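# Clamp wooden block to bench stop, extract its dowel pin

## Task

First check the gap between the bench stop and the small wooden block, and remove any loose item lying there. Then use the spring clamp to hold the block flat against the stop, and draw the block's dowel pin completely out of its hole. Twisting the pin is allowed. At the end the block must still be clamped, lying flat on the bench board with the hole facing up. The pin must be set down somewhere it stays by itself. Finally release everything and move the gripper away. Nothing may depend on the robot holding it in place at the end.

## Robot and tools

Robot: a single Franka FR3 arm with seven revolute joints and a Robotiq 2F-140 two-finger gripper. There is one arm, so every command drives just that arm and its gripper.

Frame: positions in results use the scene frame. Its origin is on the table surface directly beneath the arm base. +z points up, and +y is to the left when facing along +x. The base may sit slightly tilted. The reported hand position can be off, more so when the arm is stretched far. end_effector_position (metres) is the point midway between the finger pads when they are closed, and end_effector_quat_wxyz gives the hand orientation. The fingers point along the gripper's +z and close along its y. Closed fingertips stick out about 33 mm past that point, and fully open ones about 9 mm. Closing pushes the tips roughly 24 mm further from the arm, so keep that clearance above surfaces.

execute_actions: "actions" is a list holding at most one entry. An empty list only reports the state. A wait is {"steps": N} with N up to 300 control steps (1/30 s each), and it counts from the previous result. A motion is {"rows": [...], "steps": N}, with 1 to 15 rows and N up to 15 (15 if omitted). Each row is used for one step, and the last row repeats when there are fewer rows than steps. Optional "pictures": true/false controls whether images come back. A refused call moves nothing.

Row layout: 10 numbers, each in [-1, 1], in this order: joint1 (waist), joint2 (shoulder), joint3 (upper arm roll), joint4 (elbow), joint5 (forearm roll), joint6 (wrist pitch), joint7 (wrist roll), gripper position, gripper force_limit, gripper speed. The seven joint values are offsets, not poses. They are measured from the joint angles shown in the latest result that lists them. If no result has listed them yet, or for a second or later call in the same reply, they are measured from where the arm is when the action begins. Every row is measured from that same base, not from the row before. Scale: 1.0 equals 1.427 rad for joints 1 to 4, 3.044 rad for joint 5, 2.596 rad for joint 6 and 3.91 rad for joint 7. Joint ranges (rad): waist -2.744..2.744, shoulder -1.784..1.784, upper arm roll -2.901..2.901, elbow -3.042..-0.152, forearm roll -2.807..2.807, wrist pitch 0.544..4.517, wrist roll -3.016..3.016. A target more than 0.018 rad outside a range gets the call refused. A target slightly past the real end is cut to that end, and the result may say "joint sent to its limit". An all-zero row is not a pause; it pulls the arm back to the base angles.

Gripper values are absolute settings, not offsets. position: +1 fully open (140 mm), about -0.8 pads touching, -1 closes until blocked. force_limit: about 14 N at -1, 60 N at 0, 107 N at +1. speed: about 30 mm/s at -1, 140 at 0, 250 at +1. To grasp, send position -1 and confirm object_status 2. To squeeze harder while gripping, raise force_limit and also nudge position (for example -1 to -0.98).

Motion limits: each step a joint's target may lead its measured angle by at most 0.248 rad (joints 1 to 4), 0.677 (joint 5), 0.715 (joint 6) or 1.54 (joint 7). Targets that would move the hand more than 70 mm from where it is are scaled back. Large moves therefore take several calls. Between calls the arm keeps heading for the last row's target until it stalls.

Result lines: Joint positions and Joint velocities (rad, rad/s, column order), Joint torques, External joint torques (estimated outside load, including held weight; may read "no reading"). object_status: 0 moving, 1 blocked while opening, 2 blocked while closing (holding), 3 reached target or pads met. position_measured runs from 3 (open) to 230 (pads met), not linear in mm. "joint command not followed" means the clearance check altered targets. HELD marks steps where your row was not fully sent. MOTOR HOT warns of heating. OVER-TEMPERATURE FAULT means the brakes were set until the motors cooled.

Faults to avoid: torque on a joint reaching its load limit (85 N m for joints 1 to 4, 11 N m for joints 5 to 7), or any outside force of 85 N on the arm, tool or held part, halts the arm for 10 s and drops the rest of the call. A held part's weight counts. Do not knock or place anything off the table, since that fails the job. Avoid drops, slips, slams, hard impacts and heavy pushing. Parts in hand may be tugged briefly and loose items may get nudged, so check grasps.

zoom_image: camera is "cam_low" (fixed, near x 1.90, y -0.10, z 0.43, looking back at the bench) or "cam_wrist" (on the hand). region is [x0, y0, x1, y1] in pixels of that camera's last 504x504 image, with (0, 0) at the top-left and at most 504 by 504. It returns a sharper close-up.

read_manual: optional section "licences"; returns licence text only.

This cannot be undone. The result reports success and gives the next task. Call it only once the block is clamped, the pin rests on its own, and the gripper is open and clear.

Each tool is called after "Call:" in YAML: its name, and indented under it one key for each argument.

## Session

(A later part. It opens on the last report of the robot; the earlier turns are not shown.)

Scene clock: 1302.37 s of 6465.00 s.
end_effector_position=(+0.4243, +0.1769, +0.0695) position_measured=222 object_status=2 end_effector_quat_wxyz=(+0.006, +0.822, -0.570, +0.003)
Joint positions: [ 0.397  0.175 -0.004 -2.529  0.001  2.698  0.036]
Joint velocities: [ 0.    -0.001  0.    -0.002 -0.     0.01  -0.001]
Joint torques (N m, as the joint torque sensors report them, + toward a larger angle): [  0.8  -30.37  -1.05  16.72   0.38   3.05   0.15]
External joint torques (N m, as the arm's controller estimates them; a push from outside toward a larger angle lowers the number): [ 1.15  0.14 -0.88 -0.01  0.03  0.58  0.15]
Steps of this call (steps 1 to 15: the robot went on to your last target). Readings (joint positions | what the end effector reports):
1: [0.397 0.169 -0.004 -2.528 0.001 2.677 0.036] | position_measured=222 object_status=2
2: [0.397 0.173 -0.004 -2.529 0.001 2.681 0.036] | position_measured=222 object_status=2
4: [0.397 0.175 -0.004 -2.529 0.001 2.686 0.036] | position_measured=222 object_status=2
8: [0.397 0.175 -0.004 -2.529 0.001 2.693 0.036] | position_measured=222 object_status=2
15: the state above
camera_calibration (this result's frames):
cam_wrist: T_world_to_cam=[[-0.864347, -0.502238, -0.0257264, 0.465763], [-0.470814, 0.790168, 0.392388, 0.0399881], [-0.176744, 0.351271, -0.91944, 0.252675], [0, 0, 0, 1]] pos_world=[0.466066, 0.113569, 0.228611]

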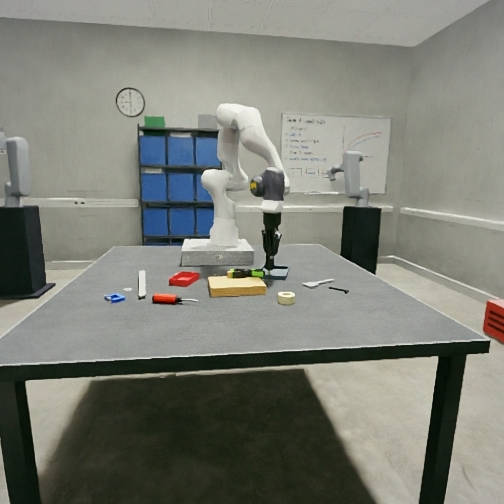

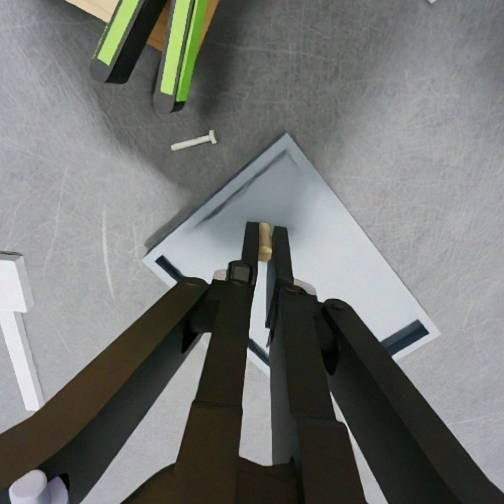

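Call:
execute_actions:
  actions:
    - {"rows": [[0,0.002,0,0,0,0.002,0,-1,0.3,-0.6],[0,0.003,0,0,0,0.003,0,-1,0.3,-0.6],[0,0.004,0,0,0,0.004,0,-1,0.3,-0.6],[0,0.005,0,0,0,0.005,0,-1,0.3,-0.6],[0,0.006,0,0,0,0.006,0,-1,0.3,-0.6],[0,0.007,0,0,0,0.007,0,-1,0.3,-0.6],[0,0.008,0,0,0,0.0077,0,-1,0.3,-0.6],[0,0.009,0,0,0,0.0083,0,-1,0.3,-0.6],[0,0.010,0,0,0,0.0087,0,-1,0.3,-0.6],[0,0.011,0,0,0,0.009,0,-1,0.3,-0.6],[0,0.012,0,0,0,0.009,0,-1,0.3,-0.6],[0,0.0126,0,0,0,0.0087,0,-1,0.3,-0.6],[0,0.0126,0,0,0,0.0083,0,-1,0.3,-0.6]], "steps": 15}
  pictures: false

Call:
execute_actions:
  actions:
    - {"steps": 6}
  pictures: false

Scene clock: 1317.63 s of 6465.00 s.
end_effector_position=(+0.4246, +0.1770, +0.0640) position_measured=222 object_status=2 end_effector_quat_wxyz=(+0.006, +0.822, -0.570, +0.004)
Joint positions: [ 0.397  0.191 -0.004 -2.529  0.001  2.715  0.036]
Joint velocities: [ 0.     0.011 -0.001 -0.001 -0.001  0.008 -0.   ]
Joint torques (N m, as the joint torque sensors report them, + toward a larger angle): [  1.02 -30.51  -1.01  16.05   0.32   3.05   0.13]
External joint torques (N m, as the arm's controller estimates them; a push from outside toward a larger angle lowers the number): [ 1.48  0.47 -0.75 -0.58 -0.03  0.55  0.13]
Steps of this call (steps 1 to 15: the robot went on to your last target; steps 16 to 90: nothing new was sent; then 11.77 s passed at rest; steps 91 to 105: all 15 steps of this action). Readings (joint positions | what the end effector reports):
91: [0.397 0.176 -0.004 -2.529 0.001 2.699 0.036] | position_measured=222 object_status=2
92: [0.397 0.176 -0.004 -2.529 0.001 2.700 0.036] | position_measured=222 object_status=2
94: [0.397 0.177 -0.004 -2.529 0.001 2.702 0.036] | position_measured=222 object_status=2
98: [0.397 0.183 -0.004 -2.529 0.001 2.709 0.036] | position_measured=222 object_status=2
105: the state above

Scene clock: 1317.83 s of 6465.00 s.
end_effector_position=(+0.4248, +0.1771, +0.0639) position_measured=222 object_status=2 end_effector_quat_wxyz=(+0.005, +0.822, -0.570, +0.004)
Joint positions: [ 0.397  0.191 -0.004 -2.529  0.001  2.716  0.036]
Joint velocities: [ 0.002  0.001  0.001  0.001  0.     0.004 -0.   ]
Joint torques (N m, as the joint torque sensors report them, + toward a larger angle): [  0.94 -30.53  -1.    16.34   0.32   2.93   0.15]
External joint torques (N m, as the arm's controller estimates them; a push from outside toward a larger angle lowers the number): [ 1.19  0.11 -0.93 -0.14 -0.01  0.45  0.15]
Steps of this call (steps 1 to 6: the robot went on to your last target). Readings (joint positions | what the end effector reports):
1: [0.397 0.191 -0.004 -2.529 0.001 2.715 0.036] | position_measured=222 object_status=2
2: [0.397 0.191 -0.004 -2.529 0.001 2.715 0.036] | position_measured=222 object_status=2
4: [0.397 0.191 -0.004 -2.529 0.001 2.716 0.036] | position_measured=222 object_status=2
6: the state above

Call:
execute_actions:
  actions:
    - {"rows": [[0,0.0015,0,0,0,0.001,0,-1,0.3,-0.6],[0,0.002,0,0,0,0.0015,0,-1,0.3,-0.6],[0,0.0025,0,0,0,0.002,0,-1,0.3,-0.6],[0,0.003,0,0,0,0.0024,0,-1,0.3,-0.6],[0,0.0035,0,0,0,0.0028,0,-1,0.3,-0.6],[0,0.004,0,0,0,0.0031,0,-1,0.3,-0.6],[0,0.0045,0,0,0,0.0034,0,-1,0.3,-0.6],[0,0.005,0,0,0,0.0037,0,-1,0.3,-0.6],[0,0.0055,0,0,0,0.004,0,-1,0.3,-0.6],[0,0.006,0,0,0,0.0042,0,-1,0.3,-0.6],[0,0.0065,0,0,0,0.0043,0,-1,0.3,-0.6],[0,0.007,0,0,0,0.0043,0,-1,0.3,-0.6]], "steps": 15}
  pictures: false

Call:
execute_actions:
  actions:
    - {"steps": 5}
  pictures: false

Scene clock: 1335.20 s of 6465.00 s.
end_effector_position=(+0.4251, +0.1771, +0.0617) position_measured=222 object_status=2 end_effector_quat_wxyz=(+0.005, +0.822, -0.570, +0.004)
Joint positions: [ 0.397  0.197 -0.004 -2.529  0.001  2.724  0.036]
Joint velocities: [ 0.001  0.002 -0.    -0.    -0.     0.008 -0.   ]
Joint torques (N m, as the joint torque sensors report them, + toward a larger angle): [  1.12 -29.26  -0.98  16.03   0.33   3.08   0.1 ]
External joint torques (N m, as the arm's controller estimates them; a push from outside toward a larger angle lowers the number): [ 1.48  1.45 -0.82 -0.29 -0.01  0.61  0.1 ]
Steps of this call (steps 1 to 15: the robot went on to your last target; steps 16 to 90: nothing new was sent; then 13.87 s passed at rest; steps 91 to 105: all 15 steps of this action). Readings (joint positions | what the end effector reports):
91: [0.397 0.191 -0.004 -2.529 0.001 2.717 0.036] | position_measured=222 object_status=2
92: [0.397 0.191 -0.004 -2.529 0.001 2.717 0.036] | position_measured=222 object_status=2
94: [0.397 0.192 -0.004 -2.529 0.001 2.718 0.036] | position_measured=222 object_status=2
98: [0.397 0.194 -0.004 -2.529 0.001 2.720 0.036] | position_measured=222 object_status=2
105: the state above

Scene clock: 1335.37 s of 6465.00 s.
end_effector_position=(+0.4252, +0.1772, +0.0617) position_measured=222 object_status=2 end_effector_quat_wxyz=(+0.005, +0.822, -0.570, +0.004)
Joint positions: [ 0.397  0.198 -0.004 -2.529  0.001  2.724  0.036]
Joint velocities: [ 0.001 -0.    -0.    -0.001  0.     0.002  0.   ]
Joint torques (N m, as the joint torque sensors report them, + toward a larger angle): [  1.1  -29.79  -1.15  16.27   0.34   3.09   0.11]
External joint torques (N m, as the arm's controller estimates them; a push from outside toward a larger angle lowers the number): [ 1.42  0.98 -1.02 -0.07  0.01  0.61  0.11]
Steps of this call (steps 1 to 5: the robot went on to your last target). Readings (joint positions | what the end effector reports):
1: [0.397 0.197 -0.004 -2.529 0.001 2.724 0.036] | position_measured=222 object_status=2
2: [0.397 0.197 -0.004 -2.529 0.001 2.724 0.036] | position_measured=222 object_status=2
4: [0.397 0.198 -0.004 -2.529 0.001 2.724 0.036] | position_measured=222 object_status=2
5: the state above

Call:
execute_actions:
  actions:
    - {"rows": [[0,0,0,0,0,0,0,-0.4,0.3,-0.8]], "steps": 15}

Call:
zoom_image:
  camera: "cam_wrist"
  region: [195, 170, 335, 310]

Scene clock: 1349.87 s of 6465.00 s.
end_effector_position=(+0.4253, +0.1772, +0.0617) position_measured=183 object_status=0 end_effector_quat_wxyz=(+0.004, +0.822, -0.570, +0.004)
Joint positions: [ 0.397  0.198 -0.004 -2.529  0.001  2.725  0.036]
Joint velocities: [ 0.002 -0.     0.    -0.    -0.     0.    -0.001]
Joint torques (N m, as the joint torque sensors report them, + toward a larger angle): [  1.19 -31.88  -1.03  16.3    0.29   2.59   0.13]
External joint torques (N m, as the arm's controller estimates them; a push from outside toward a larger angle lowers the number): [ 1.4  -1.09 -1.02 -0.1  -0.03  0.1   0.13]
Steps of this call (steps 1 to 15: the robot went on to your last target; steps 16 to 90: nothing new was sent; then 11.00 s passed at rest; steps 91 to 105: all 15 steps of this action). Readings (joint positions | what the end effector reports):
91: [0.397 0.198 -0.004 -2.529 0.001 2.725 0.036] | position_measured=222 object_status=0
92: [0.397 0.198 -0.004 -2.529 0.001 2.725 0.036] | position_measured=222 object_status=0
94: [0.397 0.198 -0.004 -2.529 0.001 2.725 0.036] | position_measured=214 object_status=0
98: [0.397 0.198 -0.004 -2.529 0.001 2.725 0.036] | position_measured=203 object_status=0
105: the state above
camera_calibration (this result's frames):
cam_wrist: T_world_to_cam=[[-0.86419, -0.502242, -0.0304649, 0.466836], [-0.472614, 0.789453, 0.391663, 0.0442598], [-0.172659, 0.352869, -0.919604, 0.243532], [0, 0, 0, 1]] pos_world=[0.466401, 0.113589, 0.220841]

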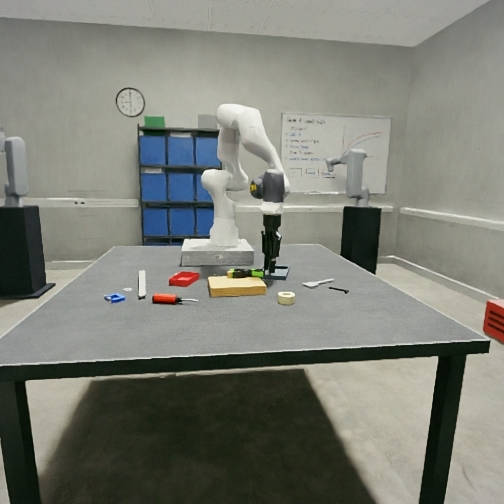

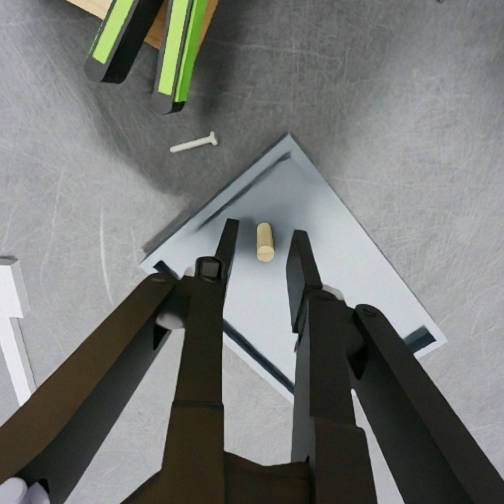

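Region (195, 170, 335, 310) of cam_wrist's 504x504 image, scaled by 3.600, with more detail than that image has.

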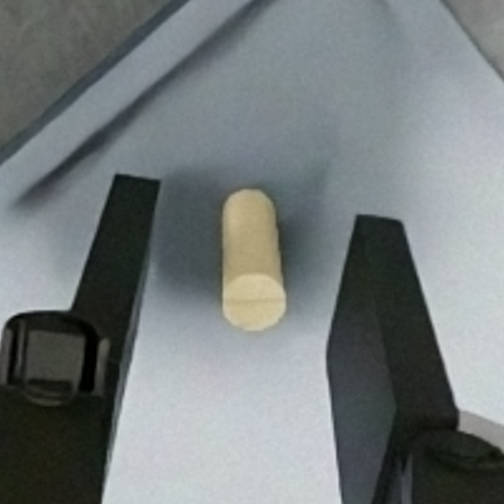

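Call:
execute_actions:
  actions:
    - {"rows": [[0,-0.0007,0,0,0,-0.002,0,0.0,0.3,-0.3],[0,-0.0026,0,0,0,-0.004,0,0.0,0.3,-0.3],[0,-0.0059,0,0,0,-0.0075,0,0.0,0.3,-0.3],[0,-0.0103,0,0,0,-0.0115,0,0.0,0.3,-0.3],[0,-0.016,0,0,0,-0.016,0,0.0,0.3,-0.3],[0,-0.0228,0,0,0,-0.021,0,0.0,0.3,-0.3],[0,-0.0307,0,0,0,-0.0265,0,0.0,0.3,-0.3],[0,-0.0395,0,0,0,-0.0325,0,0.0,0.3,-0.3],[0,-0.0493,0,0.0005,0,-0.039,0,0.0,0.3,-0.3],[0,-0.0598,0,0.001,0,-0.046,0,0.0,0.3,-0.3],[0,-0.0709,0,0.002,0,-0.0535,0,0.0,0.3,-0.3],[0,-0.0826,0,0.003,0,-0.0612,0,0.0,0.3,-0.3],[0,-0.0946,0,0.0045,0,-0.069,0,0.0,0.3,-0.3],[0,-0.107,0,0.006,0,-0.077,0,0.0,0.3,-0.3],[0,-0.1195,0,0.008,0,-0.085,0,0.0,0.3,-0.3]], "steps": 15}
  pictures: false

Call:
execute_actions:
  actions:
    - {"rows": [[-0.002,-0.0425,0,0.007,0,-0.040,0,0.0,0.3,-0.3],[-0.006,-0.0548,0,0.010,0,-0.048,0,0.0,0.3,-0.3],[-0.012,-0.0669,0,0.0135,0,-0.056,0,0.0,0.3,-0.3],[-0.019,-0.0786,0,0.017,0,-0.064,0,0.0,0.3,-0.3],[-0.027,-0.0897,0,0.021,0,-0.072,0,0.0,0.3,-0.3],[-0.036,-0.1002,0,0.025,0,-0.079,0,0.0,0.3,-0.3],[-0.045,-0.11,0,0.029,0,-0.086,0,0.0,0.3,-0.3],[-0.054,-0.1188,0,0.0325,0,-0.092,0,0.0,0.3,-0.3],[-0.062,-0.1267,0,0.0355,0,-0.097,0,0.0,0.3,-0.3],[-0.069,-0.1335,0,0.038,0,-0.101,0,0.0,0.3,-0.3],[-0.075,-0.1392,0,0.040,0,-0.104,0,0.0,0.3,-0.3],[-0.079,-0.1437,0,0.0415,0,-0.106,0,0.0,0.3,-0.3],[-0.082,-0.1469,0,0.0425,0,-0.106,0,0.0,0.3,-0.3],[-0.0835,-0.1489,0,0.043,0,-0.1055,0,0.0,0.3,-0.3],[-0.084,-0.1495,0,0.0433,0,-0.105,0,0.0,0.3,-0.3]], "steps": 15}
  pictures: false

Call:
execute_actions:
  actions:
    - {"steps": 15}

Scene clock: 1390.33 s of 6465.00 s.
end_effector_position=(+0.4253, +0.1781, +0.1106) position_measured=129 object_status=0 end_effector_quat_wxyz=(+0.006, +0.822, -0.570, +0.003)
Joint positions: [ 0.397  0.069 -0.004 -2.524  0.001  2.588  0.036]
Joint velocities: [-0.    -0.512  0.001  0.059 -0.001 -0.5    0.001]
Joint torques (N m, as the joint torque sensors report them, + toward a larger angle): [  0.75 -30.6   -0.93  19.24   0.48   2.3    0.08]
External joint torques (N m, as the arm's controller estimates them; a push from outside toward a larger angle lowers the number): [ 1.07 -3.45 -0.68  0.5   0.06 -0.36  0.08]
Steps of this call (steps 1 to 15: the robot went on to your last target; steps 16 to 90: nothing new was sent; then 36.97 s passed at rest; steps 91 to 105: all 15 steps of this action). Readings (joint positions | what the end effector reports):
91: [0.397 0.198 -0.004 -2.529 0.001 2.724 0.036] | position_measured=179 object_status=0
92: [0.397 0.197 -0.004 -2.529 0.001 2.723 0.036] | position_measured=175 object_status=0
94: [0.397 0.194 -0.004 -2.529 0.001 2.717 0.036] | position_measured=163 object_status=0
98: [0.397 0.168 -0.004 -2.529 0.001 2.687 0.036] | position_measured=140 object_status=0
105: the state above

Scene clock: 1390.83 s of 6465.00 s.
end_effector_position=(+0.4504, +0.1328, +0.2091) position_measured=129 object_status=3 end_effector_quat_wxyz=(-0.006, +0.788, -0.615, +0.011)
Joint positions: [ 0.285 -0.136 -0.004 -2.465  0.001  2.352  0.036]
Joint velocities: [-0.118 -0.13  -0.006  0.045  0.    -0.188  0.   ]
Joint torques (N m, as the joint torque sensors report them, + toward a larger angle): [  2.18 -25.14  -0.35  20.92   0.56   1.96   0.14]
External joint torques (N m, as the arm's controller estimates them; a push from outside toward a larger angle lowers the number): [ 0.62 -3.   -1.76  0.65  0.02 -0.36  0.15]
Steps of this call (steps 1 to 15: all 15 steps of this action). Readings (joint positions | what the end effector reports):
1: [0.397 0.052 -0.004 -2.522 0.001 2.571 0.036] | position_measured=129 object_status=3
2: [0.396 0.034 -0.003 -2.519 0.001 2.553 0.036] | position_measured=129 object_status=3
4: [0.388 -0.001 -0.003 -2.511 0.001 2.515 0.036] | position_measured=129 object_status=3
8: [0.349 -0.066 -0.002 -2.490 0.001 2.440 0.036] | position_measured=129 object_status=3
15: the state above

Scene clock: 1391.33 s of 6465.00 s.
end_effector_position=(+0.4438, +0.1279, +0.2100) position_measured=129 object_status=3 end_effector_quat_wxyz=(+0.003, +0.786, -0.618, +0.004)
Joint positions: [ 0.278 -0.142 -0.004 -2.463  0.001  2.32   0.036]
Joint velocities: [-0.001 -0.001 -0.001 -0.002  0.    -0.01   0.   ]
Joint torques (N m, as the joint torque sensors report them, + toward a larger angle): [  0.46 -27.09  -0.89  21.8    0.55   2.29   0.12]
External joint torques (N m, as the arm's controller estimates them; a push from outside toward a larger angle lowers the number): [ 0.79 -2.4  -0.41 -0.12 -0.03 -0.2   0.12]
Steps of this call (steps 1 to 15: the robot went on to your last target). Readings (joint positions | what the end effector reports):
1: [0.282 -0.139 -0.004 -2.464 0.001 2.346 0.036] | position_measured=129 object_status=3
2: [0.280 -0.141 -0.004 -2.463 0.001 2.341 0.036] | position_measured=129 object_status=3
4: [0.279 -0.142 -0.004 -2.463 0.001 2.334 0.036] | position_measured=129 object_status=3
8: [0.278 -0.142 -0.004 -2.463 0.001 2.325 0.036] | position_measured=129 object_status=3
15: the state above
camera_calibration (this result's frames):
cam_wrist: T_world_to_cam=[[-0.917613, -0.396083, -0.0332312, 0.473219], [-0.376397, 0.839047, 0.392844, -0.0154384], [-0.127716, 0.372986, -0.919005, 0.377929], [0, 0, 0, 1]] pos_world=[0.476689, 0.0594253, 0.369109]

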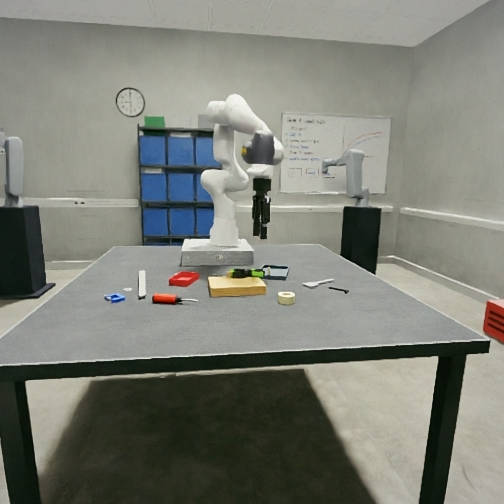

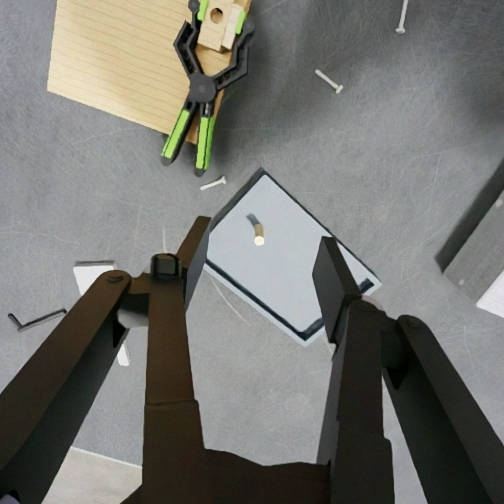

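Call:
zoom_image:
  camera: "cam_wrist"
  region: [165, 0, 275, 90]

Call:
zoom_image:
  camera: "cam_low"
  region: [215, 258, 265, 288]

Region (165, 0, 275, 90) of cam_wrist's 504x504 image, scaled by 4.582, with more detail than that image has; it fills the top 412 rows of this view, and the rest is white.

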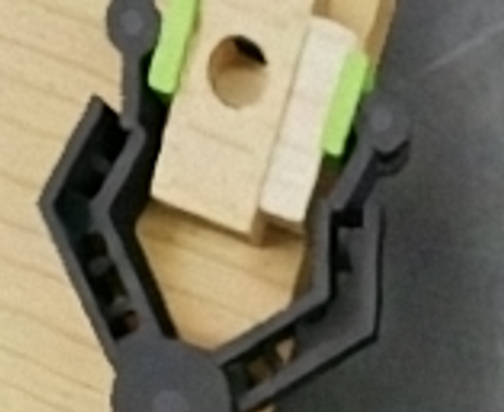

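Region (215, 258, 265, 288) of cam_low's 504x504 image, scaled by 10.080, with more detail than that image has; it fills the top 302 rows of this view, and the rest is white.

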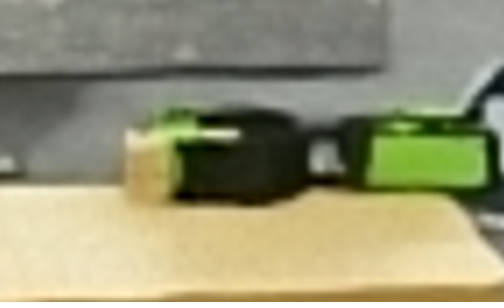

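Call:
finished_scene:
  scene: 2

The scene is finished: the task was done.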